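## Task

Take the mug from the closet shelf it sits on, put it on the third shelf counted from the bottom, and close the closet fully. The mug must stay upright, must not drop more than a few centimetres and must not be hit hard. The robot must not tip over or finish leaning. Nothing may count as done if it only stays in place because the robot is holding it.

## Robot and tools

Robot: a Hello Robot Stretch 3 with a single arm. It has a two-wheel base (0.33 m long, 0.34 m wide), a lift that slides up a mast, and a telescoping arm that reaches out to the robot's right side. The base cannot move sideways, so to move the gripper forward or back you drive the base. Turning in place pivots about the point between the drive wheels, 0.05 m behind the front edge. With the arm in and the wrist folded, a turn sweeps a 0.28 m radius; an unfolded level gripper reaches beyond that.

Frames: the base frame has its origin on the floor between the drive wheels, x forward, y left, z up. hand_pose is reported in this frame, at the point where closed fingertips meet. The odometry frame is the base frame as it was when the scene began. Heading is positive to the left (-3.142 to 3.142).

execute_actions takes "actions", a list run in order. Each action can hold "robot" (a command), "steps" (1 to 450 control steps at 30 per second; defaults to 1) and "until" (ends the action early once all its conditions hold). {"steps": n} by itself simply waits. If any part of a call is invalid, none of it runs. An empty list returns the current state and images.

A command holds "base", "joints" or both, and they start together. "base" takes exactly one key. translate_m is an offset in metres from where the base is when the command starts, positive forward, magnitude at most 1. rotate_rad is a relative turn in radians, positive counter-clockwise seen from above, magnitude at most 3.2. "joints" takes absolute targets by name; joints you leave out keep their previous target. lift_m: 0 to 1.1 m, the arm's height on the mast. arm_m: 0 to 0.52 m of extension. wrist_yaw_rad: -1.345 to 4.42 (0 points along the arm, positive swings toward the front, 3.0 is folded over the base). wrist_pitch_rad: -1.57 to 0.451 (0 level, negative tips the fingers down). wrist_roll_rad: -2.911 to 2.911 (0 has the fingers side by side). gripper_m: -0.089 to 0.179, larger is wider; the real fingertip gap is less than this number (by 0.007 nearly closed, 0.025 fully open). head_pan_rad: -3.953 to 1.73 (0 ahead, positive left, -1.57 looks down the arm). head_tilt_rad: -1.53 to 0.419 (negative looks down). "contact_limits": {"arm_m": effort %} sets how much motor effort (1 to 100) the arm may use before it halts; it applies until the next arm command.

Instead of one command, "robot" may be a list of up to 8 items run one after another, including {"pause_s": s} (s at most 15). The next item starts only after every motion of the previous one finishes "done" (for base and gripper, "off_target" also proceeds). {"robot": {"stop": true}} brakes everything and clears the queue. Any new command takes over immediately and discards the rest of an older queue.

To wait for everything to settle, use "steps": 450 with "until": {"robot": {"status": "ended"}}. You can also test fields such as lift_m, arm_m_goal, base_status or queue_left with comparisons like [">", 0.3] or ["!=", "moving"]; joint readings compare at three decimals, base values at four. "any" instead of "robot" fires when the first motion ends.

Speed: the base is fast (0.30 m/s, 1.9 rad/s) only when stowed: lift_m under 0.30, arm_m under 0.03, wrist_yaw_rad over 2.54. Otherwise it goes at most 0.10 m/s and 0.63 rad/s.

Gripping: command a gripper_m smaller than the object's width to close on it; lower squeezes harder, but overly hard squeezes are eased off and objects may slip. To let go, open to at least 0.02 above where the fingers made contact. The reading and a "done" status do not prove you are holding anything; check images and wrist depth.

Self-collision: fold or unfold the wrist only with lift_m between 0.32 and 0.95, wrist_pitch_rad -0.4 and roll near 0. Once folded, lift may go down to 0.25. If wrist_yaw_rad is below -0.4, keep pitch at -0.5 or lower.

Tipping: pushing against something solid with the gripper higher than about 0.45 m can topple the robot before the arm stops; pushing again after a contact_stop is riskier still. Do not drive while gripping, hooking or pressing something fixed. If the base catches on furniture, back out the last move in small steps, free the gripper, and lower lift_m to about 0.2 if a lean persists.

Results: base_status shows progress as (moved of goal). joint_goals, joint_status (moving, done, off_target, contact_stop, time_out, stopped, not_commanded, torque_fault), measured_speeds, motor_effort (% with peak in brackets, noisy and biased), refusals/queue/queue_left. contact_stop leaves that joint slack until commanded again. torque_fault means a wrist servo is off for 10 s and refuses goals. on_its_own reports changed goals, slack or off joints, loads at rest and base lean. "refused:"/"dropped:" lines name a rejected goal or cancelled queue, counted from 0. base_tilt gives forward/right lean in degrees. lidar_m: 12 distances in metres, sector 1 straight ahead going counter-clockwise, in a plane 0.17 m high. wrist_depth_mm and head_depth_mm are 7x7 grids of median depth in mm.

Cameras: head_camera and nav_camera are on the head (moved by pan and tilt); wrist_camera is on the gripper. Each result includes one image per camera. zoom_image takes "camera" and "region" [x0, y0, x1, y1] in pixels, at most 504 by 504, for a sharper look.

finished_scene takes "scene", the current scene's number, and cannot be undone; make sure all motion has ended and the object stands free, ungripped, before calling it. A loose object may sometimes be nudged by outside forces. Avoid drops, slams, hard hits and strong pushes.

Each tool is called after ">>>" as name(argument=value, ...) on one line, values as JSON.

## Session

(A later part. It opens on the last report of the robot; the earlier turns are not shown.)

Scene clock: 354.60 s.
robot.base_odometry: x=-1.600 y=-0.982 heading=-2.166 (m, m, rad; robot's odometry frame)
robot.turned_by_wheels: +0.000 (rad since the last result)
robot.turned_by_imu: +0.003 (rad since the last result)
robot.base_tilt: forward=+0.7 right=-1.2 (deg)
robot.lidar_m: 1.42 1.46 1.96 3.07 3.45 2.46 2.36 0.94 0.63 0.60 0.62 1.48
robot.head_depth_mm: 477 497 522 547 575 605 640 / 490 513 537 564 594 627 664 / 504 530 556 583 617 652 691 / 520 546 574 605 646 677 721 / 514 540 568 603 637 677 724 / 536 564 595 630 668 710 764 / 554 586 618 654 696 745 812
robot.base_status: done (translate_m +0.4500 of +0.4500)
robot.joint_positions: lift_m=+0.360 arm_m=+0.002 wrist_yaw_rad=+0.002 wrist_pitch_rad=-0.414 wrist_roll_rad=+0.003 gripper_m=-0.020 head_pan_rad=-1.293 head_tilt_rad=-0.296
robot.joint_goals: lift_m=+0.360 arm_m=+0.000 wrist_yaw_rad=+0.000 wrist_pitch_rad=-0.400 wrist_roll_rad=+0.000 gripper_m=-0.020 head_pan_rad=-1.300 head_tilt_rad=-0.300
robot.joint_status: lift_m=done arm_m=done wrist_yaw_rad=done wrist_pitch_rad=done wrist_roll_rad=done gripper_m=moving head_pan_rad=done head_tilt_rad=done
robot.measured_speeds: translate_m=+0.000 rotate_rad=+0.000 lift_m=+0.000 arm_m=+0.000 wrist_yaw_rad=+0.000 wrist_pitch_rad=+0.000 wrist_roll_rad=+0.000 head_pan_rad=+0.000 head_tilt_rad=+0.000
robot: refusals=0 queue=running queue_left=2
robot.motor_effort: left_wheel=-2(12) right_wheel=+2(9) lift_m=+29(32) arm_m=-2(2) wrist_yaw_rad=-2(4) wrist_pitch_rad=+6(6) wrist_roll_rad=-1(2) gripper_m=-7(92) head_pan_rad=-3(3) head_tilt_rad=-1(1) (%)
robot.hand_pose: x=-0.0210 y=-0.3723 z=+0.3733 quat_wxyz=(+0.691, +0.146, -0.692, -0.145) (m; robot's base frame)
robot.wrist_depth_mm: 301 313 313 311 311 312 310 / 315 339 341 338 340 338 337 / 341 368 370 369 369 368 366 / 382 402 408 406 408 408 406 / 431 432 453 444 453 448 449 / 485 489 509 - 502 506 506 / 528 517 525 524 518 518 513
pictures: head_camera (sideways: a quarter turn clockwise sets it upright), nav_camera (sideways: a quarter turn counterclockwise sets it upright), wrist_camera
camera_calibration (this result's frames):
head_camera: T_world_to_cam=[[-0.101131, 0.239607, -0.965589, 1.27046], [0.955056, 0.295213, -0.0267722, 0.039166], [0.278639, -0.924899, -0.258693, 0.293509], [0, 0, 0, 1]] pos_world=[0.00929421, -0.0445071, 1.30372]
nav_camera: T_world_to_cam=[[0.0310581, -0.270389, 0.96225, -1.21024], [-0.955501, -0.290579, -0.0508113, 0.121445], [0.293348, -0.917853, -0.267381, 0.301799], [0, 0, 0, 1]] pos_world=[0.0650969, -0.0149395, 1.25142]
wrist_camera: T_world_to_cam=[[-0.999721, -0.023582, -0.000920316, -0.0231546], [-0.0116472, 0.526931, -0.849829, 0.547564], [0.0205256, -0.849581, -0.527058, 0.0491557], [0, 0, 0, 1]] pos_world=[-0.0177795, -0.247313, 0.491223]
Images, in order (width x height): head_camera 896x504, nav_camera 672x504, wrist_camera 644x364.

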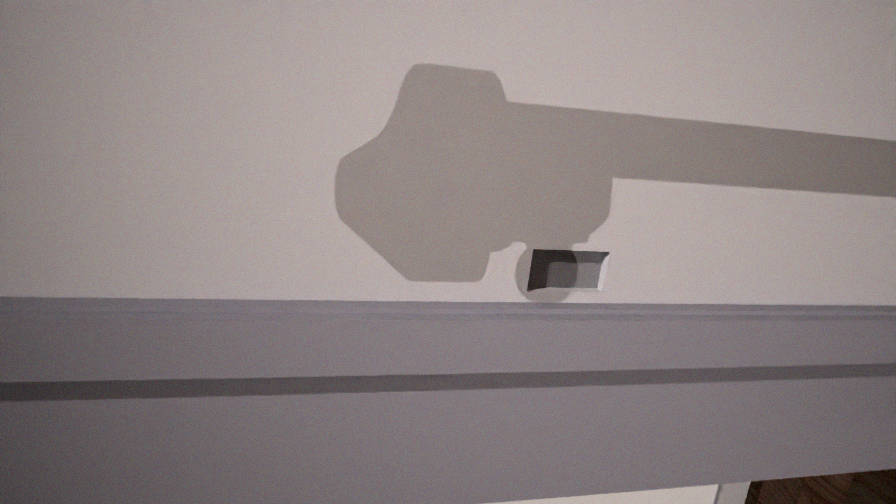

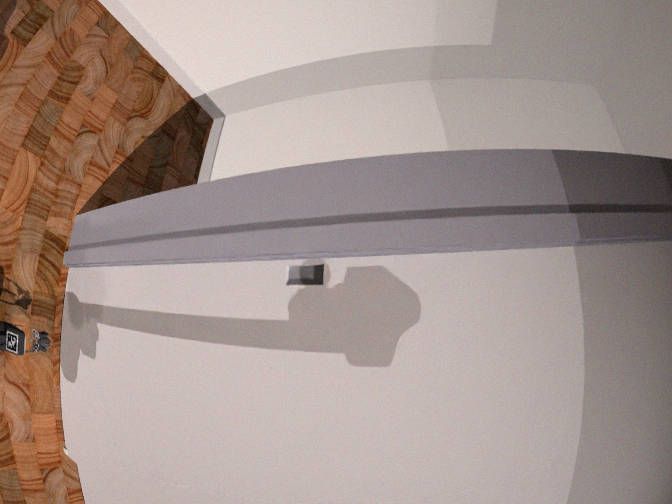

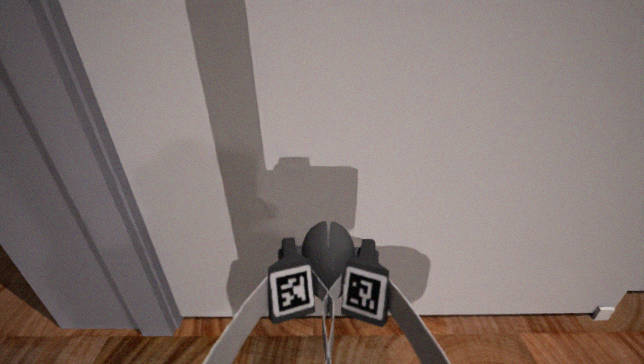

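>>> execute_actions(actions=[{"steps":300,"until":{"robot":{"status":"ended"}}},{"robot":{"base":{"translate_m":-0.15},"joints":{"arm_m":0.235},"contact_limits":{"arm_m":20}},"steps":150,"until":{"robot":{"status":"ended"}}}])

Scene clock: 366.80 s.
robot.base_odometry: x=-1.516 y=-0.858 heading=-2.166 (m, m, rad; robot's odometry frame)
robot.turned_by_wheels: +0.000 (rad since the last result)
robot.turned_by_imu: +0.001 (rad since the last result)
robot.base_tilt: forward=+0.7 right=-1.2 (deg)
robot.lidar_m: 1.56 1.62 2.16 3.04 3.21 2.30 2.20 0.95 0.63 0.60 0.62 0.81
robot.head_depth_mm: 516 598 709 867 1112 1270 1129 / 521 600 711 871 1128 1268 1133 / 522 604 717 878 1133 - 1128 / 525 609 721 885 1146 1265 1133 / 527 611 727 894 1157 1273 1129 / 528 614 731 899 1173 1274 1132 / 532 617 736 907 1140 1266 1130
robot.base_status: done (translate_m -0.1500 of -0.1500)
robot.joint_positions: lift_m=+0.300 arm_m=+0.186 wrist_yaw_rad=+0.002 wrist_pitch_rad=-0.025 wrist_roll_rad=+0.003 gripper_m=-0.020 head_pan_rad=-1.563 head_tilt_rad=-0.890
robot.joint_goals: lift_m=+0.300 arm_m=+0.186 wrist_yaw_rad=+0.000 wrist_pitch_rad=+0.000 wrist_roll_rad=+0.000 gripper_m=-0.020 head_pan_rad=-1.570 head_tilt_rad=-0.900
robot.joint_status: lift_m=done arm_m=contact_stop wrist_yaw_rad=done wrist_pitch_rad=done wrist_roll_rad=done gripper_m=done head_pan_rad=done head_tilt_rad=done
robot.measured_speeds: translate_m=+0.000 rotate_rad=+0.000 lift_m=+0.000 arm_m=+0.000 wrist_yaw_rad=+0.000 wrist_pitch_rad=+0.000 wrist_roll_rad=+0.000 head_pan_rad=+0.000 head_tilt_rad=+0.000
robot: refusals=0 queue=dropped queue_left=0
robot.on_its_own: arm_m is slack since a contact_stop, until your next command for it (your +0.235 is given up)
robot.motor_effort: left_wheel=-1(13) right_wheel=+1(14) lift_m=+21(28) arm_m=+0(24) wrist_yaw_rad=-2(24) wrist_pitch_rad=+11(10) wrist_roll_rad=-1(1) gripper_m=-8(10) head_pan_rad=-4(18) head_tilt_rad=-4(29) (%)
robot.contact_limits: arm_m 20 (drawing in: default 18, maximum 30; extending or still: default 25, maximum 41)
robot.hand_pose: x=-0.0208 y=-0.5863 z=+0.4084 quat_wxyz=(+0.706, +0.010, -0.708, -0.008) (m; robot's base frame)
robot.wrist_depth_mm: 167 166 166 167 166 165 166 / 171 171 171 171 170 169 170 / 176 175 175 174 174 174 173 / 180 180 179 179 178 178 178 / 185 184 183 182 184 183 183 / 189 190 189 - 188 187 187 / 196 196 195 193 192 193 192
pictures: head_camera (sideways: a quarter turn clockwise sets it upright), nav_camera (sideways: a quarter turn counterclockwise sets it upright), wrist_camera
replaced: robot.arm_m: its motion had ended contact_stop
camera_calibration (this result's frames):
head_camera: T_world_to_cam=[[-0.0372243, 0.753809, -0.656039, 0.866428], [0.999121, 0.0407358, -0.00988447, 0.0168967], [0.0192733, -0.65583, -0.754662, 0.940386], [0, 0, 0, 1]] pos_world=[-0.002754, -0.037076, 1.27825]
nav_camera: T_world_to_cam=[[-0.0385506, -0.761122, 0.647462, -0.799359], [-0.998633, 0.00645804, -0.051868, 0.123043], [0.0352965, -0.648576, -0.760331, 0.94473], [0, 0, 0, 1]] pos_world=[0.0587138, 0.0035248, 1.24224]
wrist_camera: T_world_to_cam=[[-0.99971, -0.0229473, 0.00733762, -0.0309466], [-0.0110284, 0.165104, -0.986214, 0.533756], [0.0214195, -0.986009, -0.165309, -0.341851], [0, 0, 0, 1]] pos_world=[-0.0177289, -0.425903, 0.470113]
Images, in order (width x height): head_camera 896x504, nav_camera 672x504, wrist_camera 644x364.

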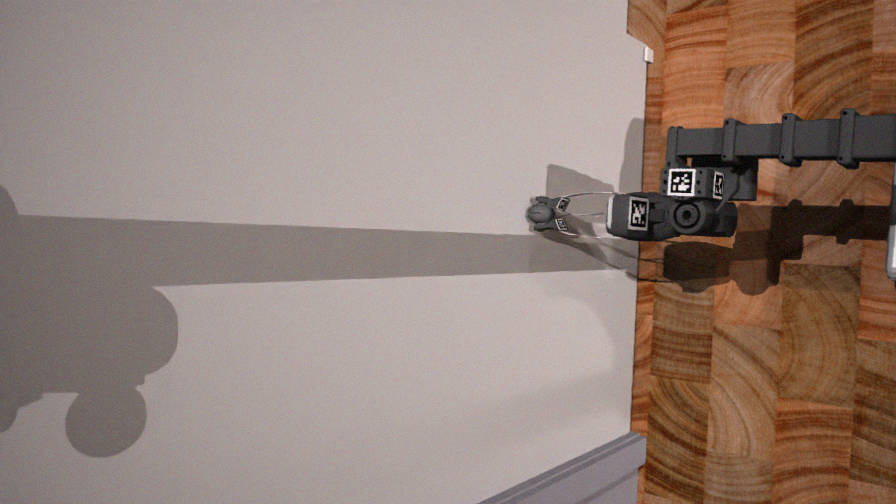

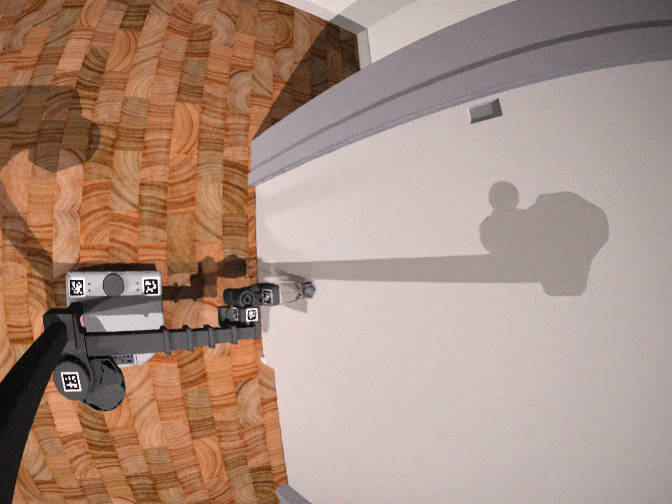

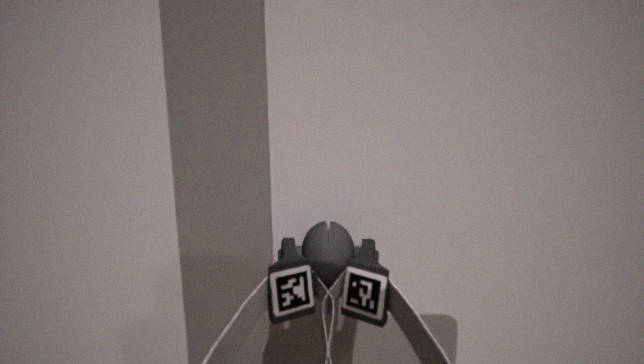

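>>> execute_actions(actions=[{"robot":[{"joints":{"arm_m":0.17}},{"base":{"translate_m":0.2}},{"joints":{"arm_m":0.193},"contact_limits":{"arm_m":35}},{"base":{"translate_m":-0.2}}],"steps":300,"until":{"robot":{"status":"ended"}}}])

Scene clock: 376.17 s.
robot.base_odometry: x=-1.516 y=-0.858 heading=-2.166 (m, m, rad; robot's odometry frame)
robot.turned_by_wheels: +0.000 (rad since the last result)
robot.turned_by_imu: +0.155 (rad since the last result)
robot.base_tilt: forward=+0.8 right=-1.3 (deg)
robot.lidar_m: 1.54 1.67 2.53 3.05 2.80 2.26 2.23 0.81 0.60 0.60 0.65 1.56
robot.head_depth_mm: 498 572 671 809 1019 1243 1130 / 507 585 690 835 1062 1260 1135 / 518 599 707 864 1098 1228 1134 / 530 612 727 892 1160 1248 1131 / 539 629 749 923 1211 1267 1131 / 551 644 770 960 1239 1262 1133 / 574 667 774 955 1294 1269 1129
robot.base_status: done (translate_m -0.2000 of -0.2000)
robot.joint_positions: lift_m=+0.300 arm_m=+0.190 wrist_yaw_rad=+0.078 wrist_pitch_rad=-0.030 wrist_roll_rad=+0.003 gripper_m=-0.019 head_pan_rad=-1.563 head_tilt_rad=-0.890
robot.joint_goals: lift_m=+0.300 arm_m=+0.193 wrist_yaw_rad=+0.038 wrist_pitch_rad=+0.000 wrist_roll_rad=+0.000 gripper_m=-0.020 head_pan_rad=-1.570 head_tilt_rad=-0.900
robot.joint_status: lift_m=done arm_m=done wrist_yaw_rad=done wrist_pitch_rad=done wrist_roll_rad=done gripper_m=done head_pan_rad=done head_tilt_rad=done
robot.measured_speeds: translate_m=+0.000 rotate_rad=+0.000 lift_m=+0.000 arm_m=+0.000 wrist_yaw_rad=+0.000 wrist_pitch_rad=+0.000 wrist_roll_rad=+0.000 head_pan_rad=+0.000 head_tilt_rad=+0.000
robot: refusals=0 queue=done queue_left=0
robot.on_its_own: wrist_yaw_rad is held at +0.038, not at your +0.000, by its stall guard, which is still easing; arm_m is at rest, and its effort (+23) is outside its rest range (-14 to +14)
robot.motor_effort: left_wheel=+2(27) right_wheel=+0(39) lift_m=+21(20) arm_m=+23(31) wrist_yaw_rad=-40(100) wrist_pitch_rad=+13(19) wrist_roll_rad=-1(1) gripper_m=-19(23) head_pan_rad=-2(3) head_tilt_rad=-4(4) (%)
robot.contact_limits: arm_m 35 (drawing in: default 18, maximum 30; extending or still: default 25, maximum 41)
robot.hand_pose: x=-0.0016 y=-0.5901 z=+0.4071 quat_wxyz=(+0.706, +0.038, -0.707, +0.016) (m; robot's base frame)
robot.wrist_depth_mm: 201 187 173 161 150 141 133 / 207 193 178 165 154 144 136 / 215 199 183 170 158 147 139 / 223 205 188 174 162 151 142 / 231 212 195 178 166 155 145 / 240 219 204 - 169 158 148 / 249 227 205 190 173 163 152
pictures: head_camera (sideways: a quarter turn clockwise sets it upright), nav_camera (sideways: a quarter turn counterclockwise sets it upright), wrist_camera
camera_calibration (this result's frames):
head_camera: T_world_to_cam=[[-0.0371889, 0.753944, -0.655885, 0.866228], [0.999123, 0.0406896, -0.0098777, 0.0168879], [0.0192405, -0.655678, -0.754796, 0.940559], [0, 0, 0, 1]] pos_world=[-0.00275583, -0.0370708, 1.27824]
nav_camera: T_world_to_cam=[[-0.0385864, -0.761252, 0.647307, -0.799157], [-0.998633, 0.00651681, -0.0518651, 0.12304], [0.0352641, -0.648423, -0.760463, 0.944902], [0, 0, 0, 1]] pos_world=[0.0587139, 0.0035344, 1.24224]
wrist_camera: T_world_to_cam=[[-0.995155, -0.0980575, 0.00720736, -0.0560945], [-0.0237711, 0.16882, -0.98536, 0.535133], [0.0954052, -0.980757, -0.170333, -0.340949], [0, 0, 0, 1]] pos_world=[-0.0105737, -0.43023, 0.469628]
Images, in order (width x height): head_camera 896x504, nav_camera 672x504, wrist_camera 644x364.

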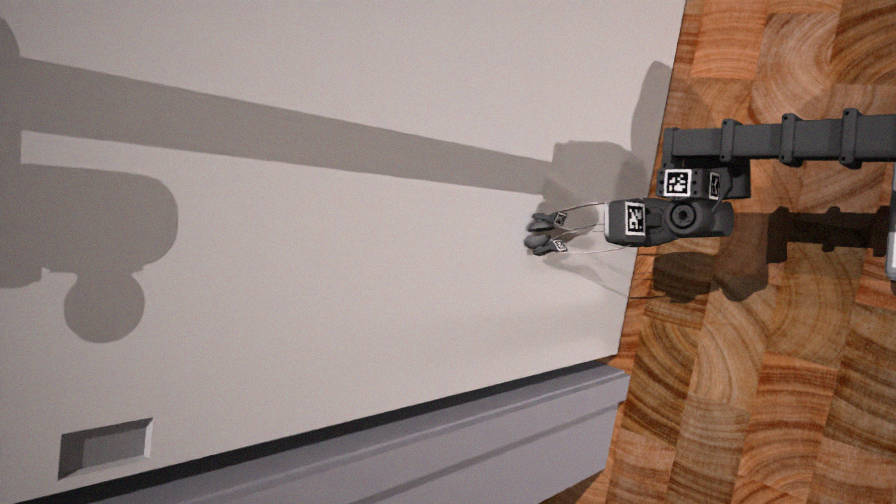

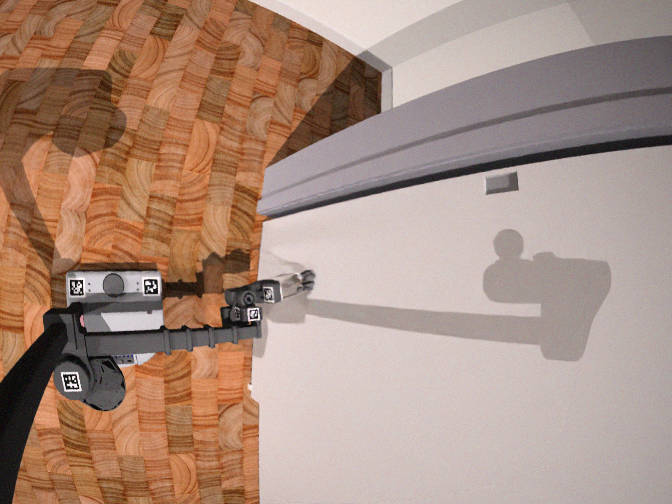

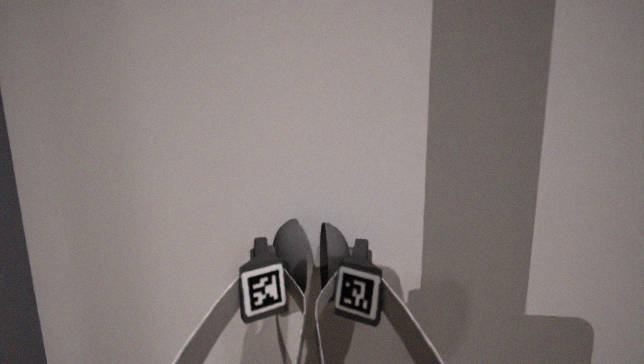

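>>> execute_actions(actions=[{"robot":[{"joints":{"arm_m":0.1,"wrist_yaw_rad":0}},{"base":{"rotate_rad":-0.158}}],"steps":300,"until":{"robot":{"status":"ended"}}}])

Scene clock: 379.63 s.
robot.base_odometry: x=-1.516 y=-0.858 heading=-2.324 (m, m, rad; robot's odometry frame)
robot.turned_by_wheels: -0.158 (rad since the last result)
robot.turned_by_imu: -0.164 (rad since the last result)
robot.base_tilt: forward=+0.7 right=-1.3 (deg)
robot.lidar_m: 1.54 1.59 2.11 3.04 3.27 2.33 2.23 0.94 0.62 0.60 0.61 0.79
robot.head_depth_mm: 510 590 699 858 1104 1270 1131 / 512 593 703 861 1110 1266 1132 / 514 595 707 867 1116 1291 1102 / 517 599 710 869 1124 1276 1131 / 517 601 712 876 1137 1268 1129 / 519 603 715 883 1146 1268 1130 / 521 604 719 887 1144 1269 1128
robot.base_status: done (rotate_rad -0.1579 of -0.1580)
robot.joint_positions: lift_m=+0.300 arm_m=+0.100 wrist_yaw_rad=+0.002 wrist_pitch_rad=-0.025 wrist_roll_rad=+0.003 gripper_m=-0.020 head_pan_rad=-1.563 head_tilt_rad=-0.890
robot.joint_goals: lift_m=+0.300 arm_m=+0.100 wrist_yaw_rad=+0.000 wrist_pitch_rad=+0.000 wrist_roll_rad=+0.000 gripper_m=-0.020 head_pan_rad=-1.570 head_tilt_rad=-0.900
robot.joint_status: lift_m=done arm_m=done wrist_yaw_rad=done wrist_pitch_rad=done wrist_roll_rad=done gripper_m=done head_pan_rad=done head_tilt_rad=done
robot.measured_speeds: translate_m=+0.000 rotate_rad=+0.000 lift_m=+0.000 arm_m=+0.000 wrist_yaw_rad=+0.000 wrist_pitch_rad=+0.000 wrist_roll_rad=+0.000 head_pan_rad=+0.000 head_tilt_rad=+0.000
robot: refusals=0 queue=done queue_left=0
robot.motor_effort: left_wheel=+2(16) right_wheel=-1(24) lift_m=+21(21) arm_m=-2(24) wrist_yaw_rad=-3(66) wrist_pitch_rad=+11(14) wrist_roll_rad=-1(1) gripper_m=-9(19) head_pan_rad=-2(2) head_tilt_rad=-4(4) (%)
robot.hand_pose: x=-0.0210 y=-0.5008 z=+0.4084 quat_wxyz=(+0.706, +0.010, -0.708, -0.009) (m; robot's base frame)
robot.wrist_depth_mm: 238 238 239 238 239 238 239 / 243 244 243 245 245 244 244 / 249 250 250 250 250 250 252 / 255 256 256 256 257 258 259 / 262 262 264 262 263 264 265 / 272 271 271 - 271 271 273 / 277 277 277 279 279 279 280
pictures: head_camera (sideways: a quarter turn clockwise sets it upright), nav_camera (sideways: a quarter turn counterclockwise sets it upright), wrist_camera
camera_calibration (this result's frames):
head_camera: T_world_to_cam=[[-0.0371889, 0.753944, -0.655885, 0.866228], [0.999123, 0.0406896, -0.0098777, 0.0168879], [0.0192405, -0.655678, -0.754796, 0.940559], [0, 0, 0, 1]] pos_world=[-0.00275583, -0.0370708, 1.27824]
nav_camera: T_world_to_cam=[[-0.0385864, -0.761252, 0.647307, -0.799157], [-0.998633, 0.00651681, -0.0518651, 0.12304], [0.0352641, -0.648423, -0.760463, 0.944902], [0, 0, 0, 1]] pos_world=[0.0587139, 0.0035344, 1.24224]
wrist_camera: T_world_to_cam=[[-0.999725, -0.0222979, 0.00730366, -0.0288122], [-0.0108845, 0.164964, -0.98624, 0.519623], [0.0207862, -0.986048, -0.165161, -0.257661], [0, 0, 0, 1]] pos_world=[-0.0177927, -0.340427, 0.470128]
Images, in order (width x height): head_camera 896x504, nav_camera 672x504, wrist_camera 644x364.

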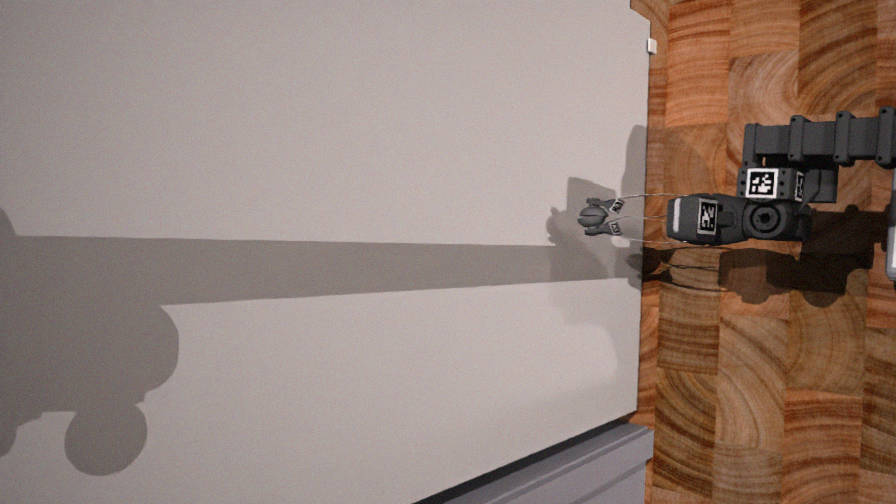

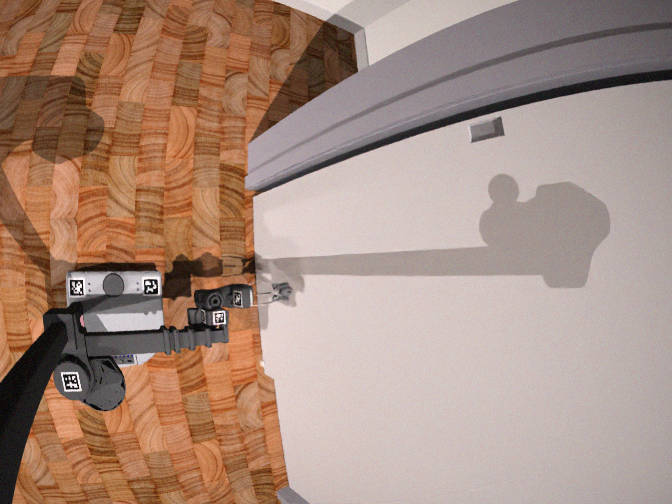

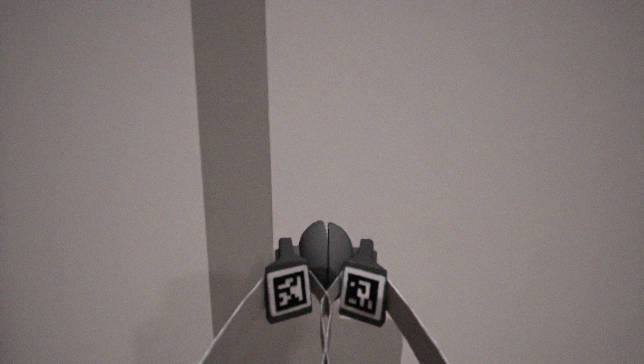

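>>> execute_actions(actions=[{"robot":{"base":{"translate_m":0.32},"joints":{"lift_m":0.93,"arm_m":0.08,"head_tilt_rad":-0.5,"gripper_m":-0.04}},"steps":300,"until":{"robot":{"status":"ended"}}}])

Scene clock: 386.60 s.
robot.base_odometry: x=-1.735 y=-1.092 heading=-2.324 (m, m, rad; robot's odometry frame)
robot.turned_by_wheels: +0.000 (rad since the last result)
robot.turned_by_imu: +0.001 (rad since the last result)
robot.base_tilt: forward=+0.7 right=-1.2 (deg)
robot.lidar_m: 1.22 1.26 1.67 3.47 3.12 2.67 2.55 0.86 0.61 0.55 0.58 1.29
robot.head_depth_mm: 462 501 548 603 - - - / 464 502 550 606 - - - / 465 506 551 601 - - - / 490 534 588 667 730 812 929 / 440 478 523 577 642 727 841 / 451 492 540 595 663 748 864 / 455 494 540 596 666 781 1299
robot.base_status: done (translate_m +0.3200 of +0.3200)
robot.joint_positions: lift_m=+0.930 arm_m=+0.080 wrist_yaw_rad=+0.002 wrist_pitch_rad=-0.024 wrist_roll_rad=+0.003 gripper_m=-0.039 head_pan_rad=-1.563 head_tilt_rad=-0.507
robot.joint_goals: lift_m=+0.930 arm_m=+0.080 wrist_yaw_rad=+0.000 wrist_pitch_rad=+0.000 wrist_roll_rad=+0.000 gripper_m=-0.040 head_pan_rad=-1.570 head_tilt_rad=-0.500
robot.joint_status: lift_m=done arm_m=done wrist_yaw_rad=done wrist_pitch_rad=done wrist_roll_rad=done gripper_m=done head_pan_rad=done head_tilt_rad=done
robot.measured_speeds: translate_m=+0.000 rotate_rad=+0.000 lift_m=+0.000 arm_m=+0.000 wrist_yaw_rad=+0.000 wrist_pitch_rad=+0.000 wrist_roll_rad=+0.000 head_pan_rad=+0.000 head_tilt_rad=+0.000
robot: refusals=0 queue=done queue_left=0
robot.motor_effort: left_wheel=+2(9) right_wheel=-2(3) lift_m=+30(29) arm_m=-2(3) wrist_yaw_rad=-2(2) wrist_pitch_rad=+10(11) wrist_roll_rad=-1(1) gripper_m=-16(90) head_pan_rad=-2(3) head_tilt_rad=+3(22) (%)
robot.hand_pose: x=-0.0210 y=-0.4809 z=+1.0382 quat_wxyz=(+0.706, +0.009, -0.708, -0.008) (m; robot's base frame)
robot.wrist_depth_mm: 228 217 243 245 245 244 247 / 233 231 247 251 251 252 251 / 238 236 245 256 257 257 258 / 244 243 245 263 264 265 265 / 250 249 252 270 270 270 270 / 257 256 246 - 278 278 279 / 264 264 252 285 285 287 287
pictures: head_camera (sideways: a quarter turn clockwise sets it upright), nav_camera (sideways: a quarter turn counterclockwise sets it upright), wrist_camera
camera_calibration (this result's frames):
head_camera: T_world_to_cam=[[-0.0349437, 0.454291, -0.890168, 1.17161], [0.999169, 0.0345835, -0.0215731, 0.0321217], [0.0209846, -0.890182, -0.455122, 0.550711], [0, 0, 0, 1]] pos_world=[-0.00271096, -0.0431311, 1.29427]
nav_camera: T_world_to_cam=[[-0.0408114, -0.464315, 0.884729, -1.10863], [-0.998481, -0.0138623, -0.0533336, 0.124977], [0.037028, -0.885562, -0.463044, 0.557993], [0, 0, 0, 1]] pos_world=[0.0588813, -0.0188829, 1.24588]
wrist_camera: T_world_to_cam=[[-0.999725, -0.022286, 0.00732568, -0.0329854], [-0.0108819, 0.163904, -0.986416, 1.13716], [0.0207826, -0.986225, -0.164101, -0.135144], [0, 0, 0, 1]] pos_world=[-0.0177931, -0.320403, 1.09978]
Images, in order (width x height): head_camera 896x504, nav_camera 672x504, wrist_camera 644x364.

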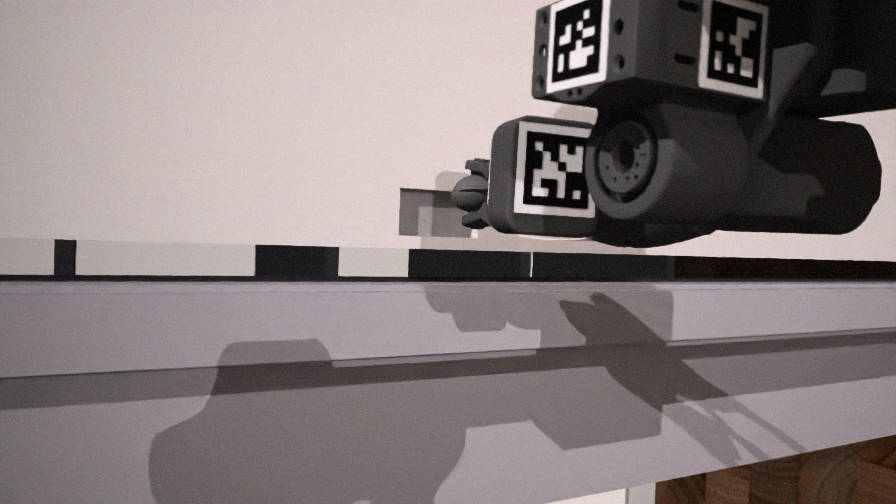

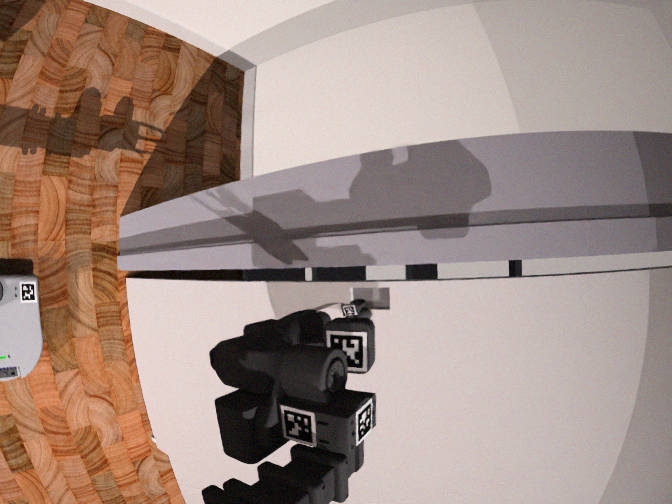

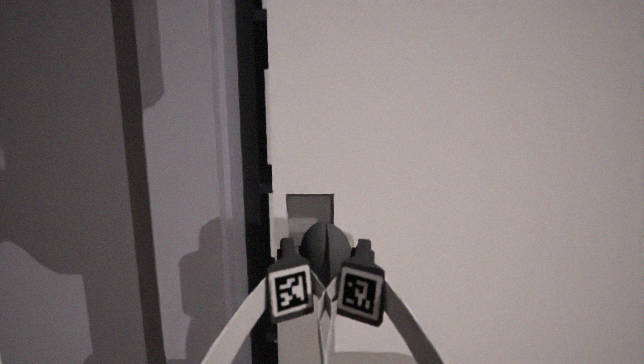

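>>> execute_actions(actions=[{"robot":[{"base":{"translate_m":0.02},"joints":{"lift_m":0.9,"arm_m":0.16}},{"joints":{"arm_m":0.21},"contact_limits":{"arm_m":10}}],"steps":300,"until":{"robot":{"status":"ended"}}}])

Scene clock: 390.00 s.
robot.base_odometry: x=-1.748 y=-1.106 heading=-2.324 (m, m, rad; robot's odometry frame)
robot.turned_by_wheels: +0.000 (rad since the last result)
robot.turned_by_imu: +0.000 (rad since the last result)
robot.base_tilt: forward=+0.7 right=-1.3 (deg)
robot.lidar_m: 1.20 1.24 1.64 3.46 3.13 2.70 2.57 0.86 0.61 0.55 0.58 1.27
robot.head_depth_mm: 463 502 549 596 - 798 866 / 465 504 550 597 - - 871 / 465 506 553 600 - 794 877 / 527 1158 886 609 684 781 900 / 444 481 529 583 650 734 850 / 454 493 540 595 664 747 859 / 456 495 541 597 687 1508 1322
robot.base_status: done (translate_m +0.0200 of +0.0200)
robot.joint_positions: lift_m=+0.900 arm_m=+0.176 wrist_yaw_rad=+0.004 wrist_pitch_rad=-0.026 wrist_roll_rad=+0.003 gripper_m=-0.039 head_pan_rad=-1.563 head_tilt_rad=-0.506
robot.joint_goals: lift_m=+0.900 arm_m=+0.176 wrist_yaw_rad=+0.000 wrist_pitch_rad=+0.000 wrist_roll_rad=+0.000 gripper_m=-0.040 head_pan_rad=-1.570 head_tilt_rad=-0.500
robot.joint_status: lift_m=done arm_m=contact_stop wrist_yaw_rad=done wrist_pitch_rad=done wrist_roll_rad=done gripper_m=done head_pan_rad=done head_tilt_rad=done
robot.measured_speeds: translate_m=+0.000 rotate_rad=+0.000 lift_m=+0.000 arm_m=-0.010 wrist_yaw_rad=+0.000 wrist_pitch_rad=+0.000 wrist_roll_rad=+0.000 head_pan_rad=+0.000 head_tilt_rad=+0.000
robot: refusals=0 queue=dropped queue_left=0
robot.on_its_own: arm_m is slack since a contact_stop, until your next command for it (your +0.210 is given up)
robot.motor_effort: left_wheel=+1(8) right_wheel=+2(4) lift_m=+20(29) arm_m=+7(12) wrist_yaw_rad=-5(4) wrist_pitch_rad=+11(13) wrist_roll_rad=-1(1) gripper_m=-17(16) head_pan_rad=-2(2) head_tilt_rad=+2(3) (%)
robot.contact_limits: arm_m 10 (drawing in: default 18, maximum 30; extending or still: default 25, maximum 41)
robot.hand_pose: x=-0.0204 y=-0.5764 z=+1.0082 quat_wxyz=(+0.706, +0.011, -0.708, -0.008) (m; robot's base frame)
robot.wrist_depth_mm: 126 125 188 156 156 156 156 / 129 129 188 159 159 159 159 / 133 132 186 164 164 163 164 / 142 135 186 169 168 168 168 / 152 139 184 181 172 172 172 / 156 142 161 - 176 177 177 / 162 146 161 182 182 182 182
pictures: head_camera (sideways: a quarter turn clockwise sets it upright), nav_camera (sideways: a quarter turn counterclockwise sets it upright), wrist_camera
camera_calibration (this result's frames):
head_camera: T_world_to_cam=[[-0.0348928, 0.452735, -0.890962, 1.17265], [0.999172, 0.034459, -0.0216206, 0.0321835], [0.0209133, -0.890979, -0.453562, 0.548682], [0, 0, 0, 1]] pos_world=[-0.0027146, -0.0431436, 1.29434]
nav_camera: T_world_to_cam=[[-0.0408631, -0.462762, 0.88554, -1.10968], [-0.998481, -0.013869, -0.0533223, 0.124963], [0.0369571, -0.886374, -0.461492, 0.555974], [0, 0, 0, 1]] pos_world=[0.0588804, -0.0189855, 1.24591]
wrist_camera: T_world_to_cam=[[-0.999675, -0.0244513, 0.00728142, -0.0355477], [-0.0112331, 0.165596, -0.98613, 1.12393], [0.0229064, -0.985891, -0.165817, -0.232354], [0, 0, 0, 1]] pos_world=[-0.0175885, -0.416063, 1.07007]
Images, in order (width x height): head_camera 896x504, nav_camera 672x504, wrist_camera 644x364.

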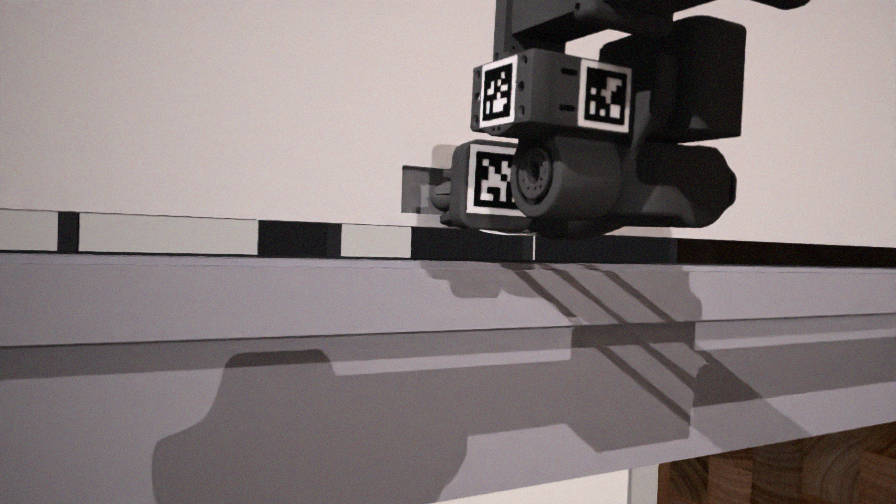

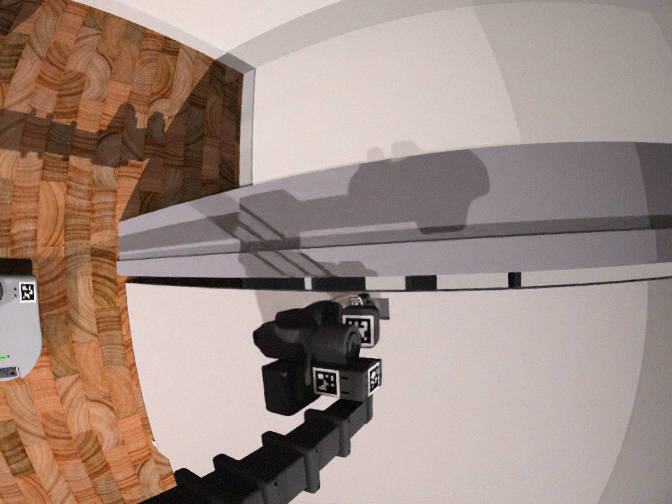

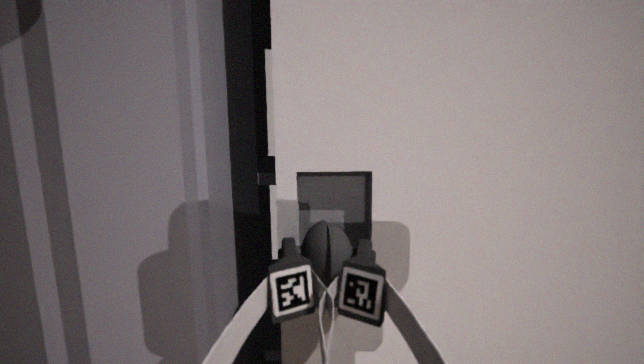

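>>> execute_actions(actions=[{"robot":[{"joints":{"arm_m":0.178}},{"base":{"translate_m":-0.15}}],"steps":200,"until":{"robot":{"status":"ended"}}}])

Scene clock: 393.40 s.
robot.base_odometry: x=-1.646 y=-0.997 heading=-2.323 (m, m, rad; robot's odometry frame)
robot.turned_by_wheels: +0.000 (rad since the last result)
robot.turned_by_imu: +0.003 (rad since the last result)
robot.base_tilt: forward=+0.7 right=-1.2 (deg)
robot.lidar_m: 1.35 1.39 1.86 3.08 3.56 2.54 2.42 0.86 0.61 0.58 0.58 1.42
robot.head_depth_mm: 465 504 551 598 - 789 870 / 466 506 552 600 - 798 874 / 468 508 555 593 - 798 880 / 1062 1166 572 641 1143 814 924 / 1089 1198 1166 1228 1339 1522 1327 / 1031 1074 968 732 745 778 874 / 465 499 539 585 662 750 873
robot.base_status: done (translate_m -0.1500 of -0.1500)
robot.joint_positions: lift_m=+0.900 arm_m=+0.178 wrist_yaw_rad=+0.026 wrist_pitch_rad=-0.026 wrist_roll_rad=+0.003 gripper_m=-0.039 head_pan_rad=-1.563 head_tilt_rad=-0.506
robot.joint_goals: lift_m=+0.900 arm_m=+0.178 wrist_yaw_rad=+0.000 wrist_pitch_rad=+0.000 wrist_roll_rad=+0.000 gripper_m=-0.040 head_pan_rad=-1.570 head_tilt_rad=-0.500
robot.joint_status: lift_m=done arm_m=done wrist_yaw_rad=done wrist_pitch_rad=done wrist_roll_rad=done gripper_m=done head_pan_rad=done head_tilt_rad=done
robot.measured_speeds: translate_m=+0.000 rotate_rad=+0.000 lift_m=+0.000 arm_m=+0.000 wrist_yaw_rad=+0.000 wrist_pitch_rad=+0.000 wrist_roll_rad=+0.000 head_pan_rad=+0.000 head_tilt_rad=+0.000
robot: refusals=0 queue=done queue_left=0
robot.on_its_own: wrist_yaw_rad is at rest, and its effort (-26) is outside its rest range (-12 to +12)
robot.motor_effort: left_wheel=+9(22) right_wheel=-12(35) lift_m=+20(20) arm_m=+3(14) wrist_yaw_rad=-26(66) wrist_pitch_rad=+11(12) wrist_roll_rad=-1(1) gripper_m=-18(23) head_pan_rad=-2(2) head_tilt_rad=+3(2) (%)
robot.hand_pose: x=-0.0149 y=-0.5781 z=+1.0082 quat_wxyz=(+0.706, +0.018, -0.708, +0.000) (m; robot's base frame)
robot.wrist_depth_mm: 228 481 540 156 156 154 153 / 229 479 661 160 159 158 156 / 227 476 661 164 163 161 161 / 227 474 490 178 167 166 165 / 228 475 728 182 172 170 168 / 228 482 703 - 175 175 173 / 227 475 562 182 180 180 178
pictures: head_camera (sideways: a quarter turn clockwise sets it upright), nav_camera (sideways: a quarter turn counterclockwise sets it upright), wrist_camera
camera_calibration (this result's frames):
head_camera: T_world_to_cam=[[-0.0348928, 0.452734, -0.890962, 1.17265], [0.999172, 0.0344591, -0.0216206, 0.0321835], [0.0209134, -0.890979, -0.453562, 0.548682], [0, 0, 0, 1]] pos_world=[-0.0027146, -0.0431436, 1.29434]
nav_camera: T_world_to_cam=[[-0.040863, -0.462762, 0.88554, -1.10968], [-0.998481, -0.0138691, -0.0533223, 0.124963], [0.0369572, -0.886374, -0.461492, 0.555974], [0, 0, 0, 1]] pos_world=[0.0588804, -0.0189855, 1.24591]
wrist_camera: T_world_to_cam=[[-0.998904, -0.046238, 0.00728793, -0.0426117], [-0.0148462, 0.165299, -0.986132, 1.12406], [0.0443921, -0.985159, -0.165805, -0.233448], [0, 0, 0, 1]] pos_world=[-0.0155136, -0.41776, 1.07007]
Images, in order (width x height): head_camera 896x504, nav_camera 672x504, wrist_camera 644x364.

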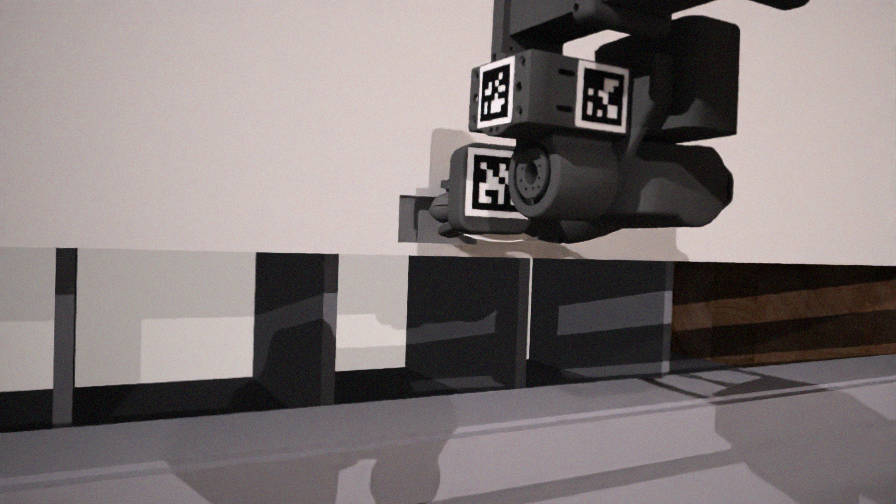

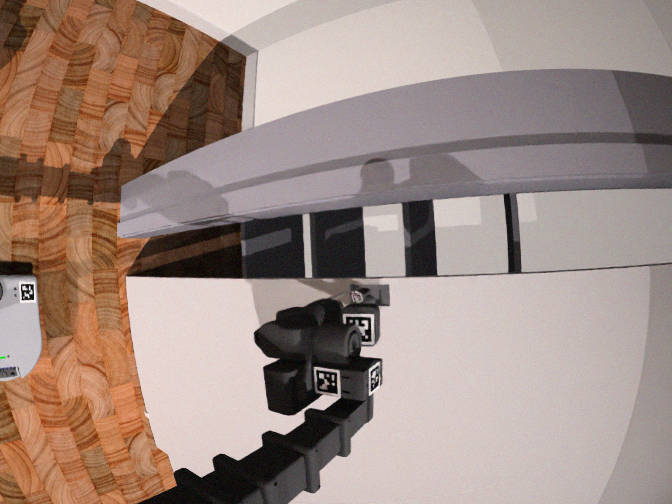

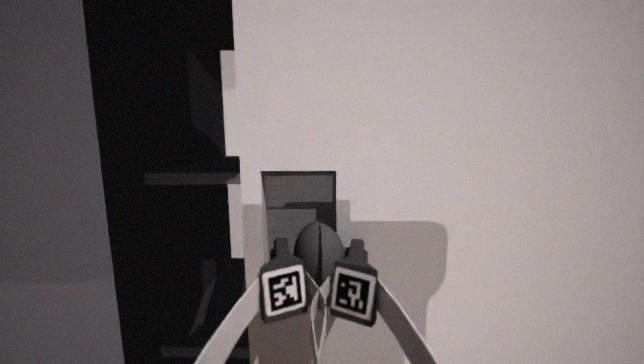

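Works. Continue.

>>> execute_actions(actions=[{"robot":{"base":{"translate_m":-0.38}},"steps":250,"until":{"robot":{"status":"ended"}}}])

Scene clock: 398.93 s.
robot.base_odometry: x=-1.386 y=-0.719 heading=-2.324 (m, m, rad; robot's odometry frame)
robot.turned_by_wheels: +0.000 (rad since the last result)
robot.turned_by_imu: +0.001 (rad since the last result)
robot.base_tilt: forward=+0.7 right=-1.2 (deg)
robot.lidar_m: 1.73 1.78 2.37 3.44 2.98 2.14 2.04 0.88 0.63 0.60 0.81 0.79
robot.head_depth_mm: 476 516 563 612 - 807 890 / 477 518 566 615 - 810 894 / 480 519 567 607 - 817 899 / 482 523 571 623 701 790 905 / 483 524 572 643 711 819 949 / 1090 1214 1145 1222 1379 1554 1319 / 1105 1219 1139 1212 1376 1547 1322
robot.base_status: done (translate_m -0.3800 of -0.3800)
robot.joint_positions: lift_m=+0.900 arm_m=+0.178 wrist_yaw_rad=+0.045 wrist_pitch_rad=-0.024 wrist_roll_rad=+0.003 gripper_m=-0.039 head_pan_rad=-1.563 head_tilt_rad=-0.506
robot.joint_goals: lift_m=+0.900 arm_m=+0.178 wrist_yaw_rad=+0.043 wrist_pitch_rad=+0.000 wrist_roll_rad=+0.000 gripper_m=-0.040 head_pan_rad=-1.570 head_tilt_rad=-0.500
robot.joint_status: lift_m=done arm_m=done wrist_yaw_rad=done wrist_pitch_rad=done wrist_roll_rad=done gripper_m=done head_pan_rad=done head_tilt_rad=done
robot.measured_speeds: translate_m=+0.000 rotate_rad=+0.000 lift_m=+0.000 arm_m=+0.000 wrist_yaw_rad=+0.000 wrist_pitch_rad=+0.000 wrist_roll_rad=+0.000 head_pan_rad=+0.000 head_tilt_rad=+0.000
robot: refusals=0 queue=done queue_left=0
robot.on_its_own: wrist_yaw_rad is held at +0.043, not at your +0.000, by its stall guard, which is not easing now
robot.motor_effort: left_wheel=+1(22) right_wheel=+0(32) lift_m=+21(20) arm_m=+3(3) wrist_yaw_rad=-2(61) wrist_pitch_rad=+11(12) wrist_roll_rad=-1(1) gripper_m=-16(22) head_pan_rad=-3(3) head_tilt_rad=+2(2) (%)
robot.hand_pose: x=-0.0100 y=-0.5781 z=+1.0086 quat_wxyz=(+0.706, +0.025, -0.707, +0.007) (m; robot's base frame)
robot.wrist_depth_mm: 642 172 171 168 166 165 163 / 736 177 175 173 170 169 166 / 734 181 179 177 175 172 170 / 668 196 184 181 178 176 174 / 733 202 188 184 183 181 179 / 713 205 193 - 187 186 184 / 631 203 198 196 194 191 188
pictures: head_camera (sideways: a quarter turn clockwise sets it upright), nav_camera (sideways: a quarter turn counterclockwise sets it upright), wrist_camera
camera_calibration (this result's frames):
head_camera: T_world_to_cam=[[-0.0348928, 0.452735, -0.890962, 1.17265], [0.999172, 0.0344591, -0.0216206, 0.0321835], [0.0209134, -0.890979, -0.453562, 0.548682], [0, 0, 0, 1]] pos_world=[-0.0027146, -0.0431436, 1.29434]
nav_camera: T_world_to_cam=[[-0.040863, -0.462762, 0.88554, -1.10968], [-0.998481, -0.0138691, -0.0533223, 0.124963], [0.0369572, -0.886374, -0.461492, 0.555974], [0, 0, 0, 1]] pos_world=[0.0588804, -0.0189855, 1.24591]
wrist_camera: T_world_to_cam=[[-0.997838, -0.065306, 0.00740125, -0.0488622], [-0.0180148, 0.163467, -0.986384, 1.12367], [0.063207, -0.984385, -0.16429, -0.234446], [0, 0, 0, 1]] pos_world=[-0.0136951, -0.41766, 1.07022]
Images, in order (width x height): head_camera 896x504, nav_camera 672x504, wrist_camera 644x364.

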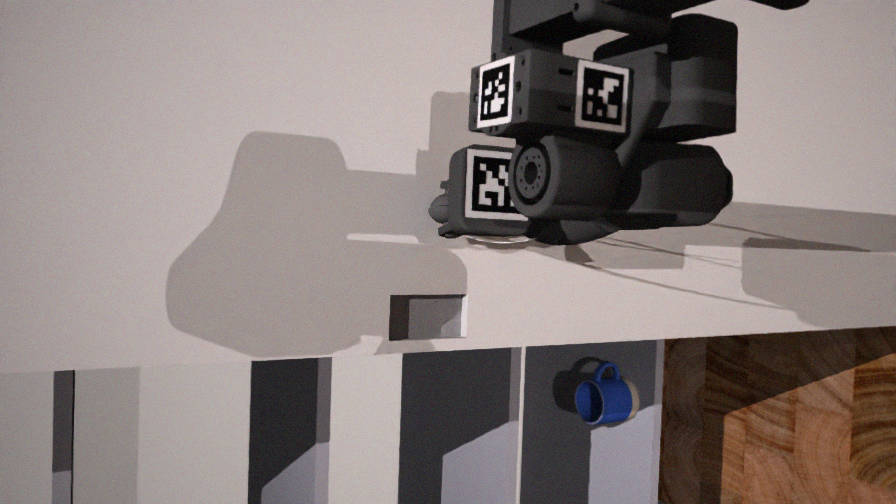

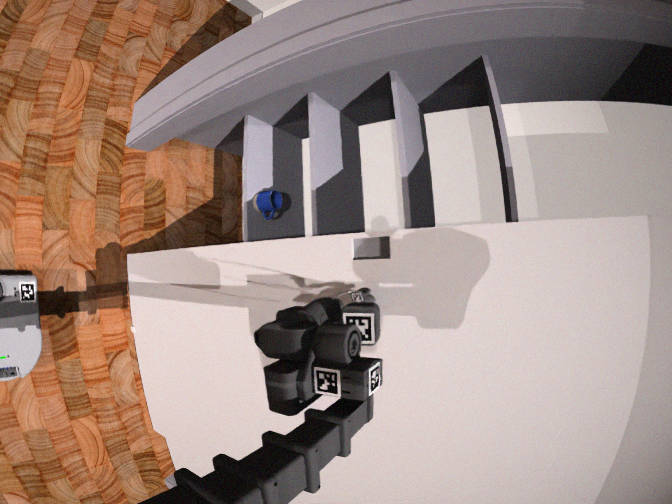

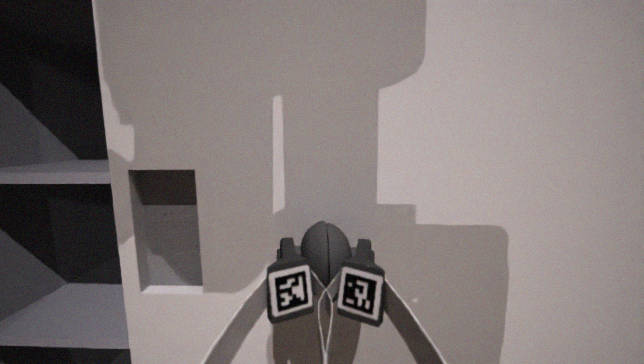

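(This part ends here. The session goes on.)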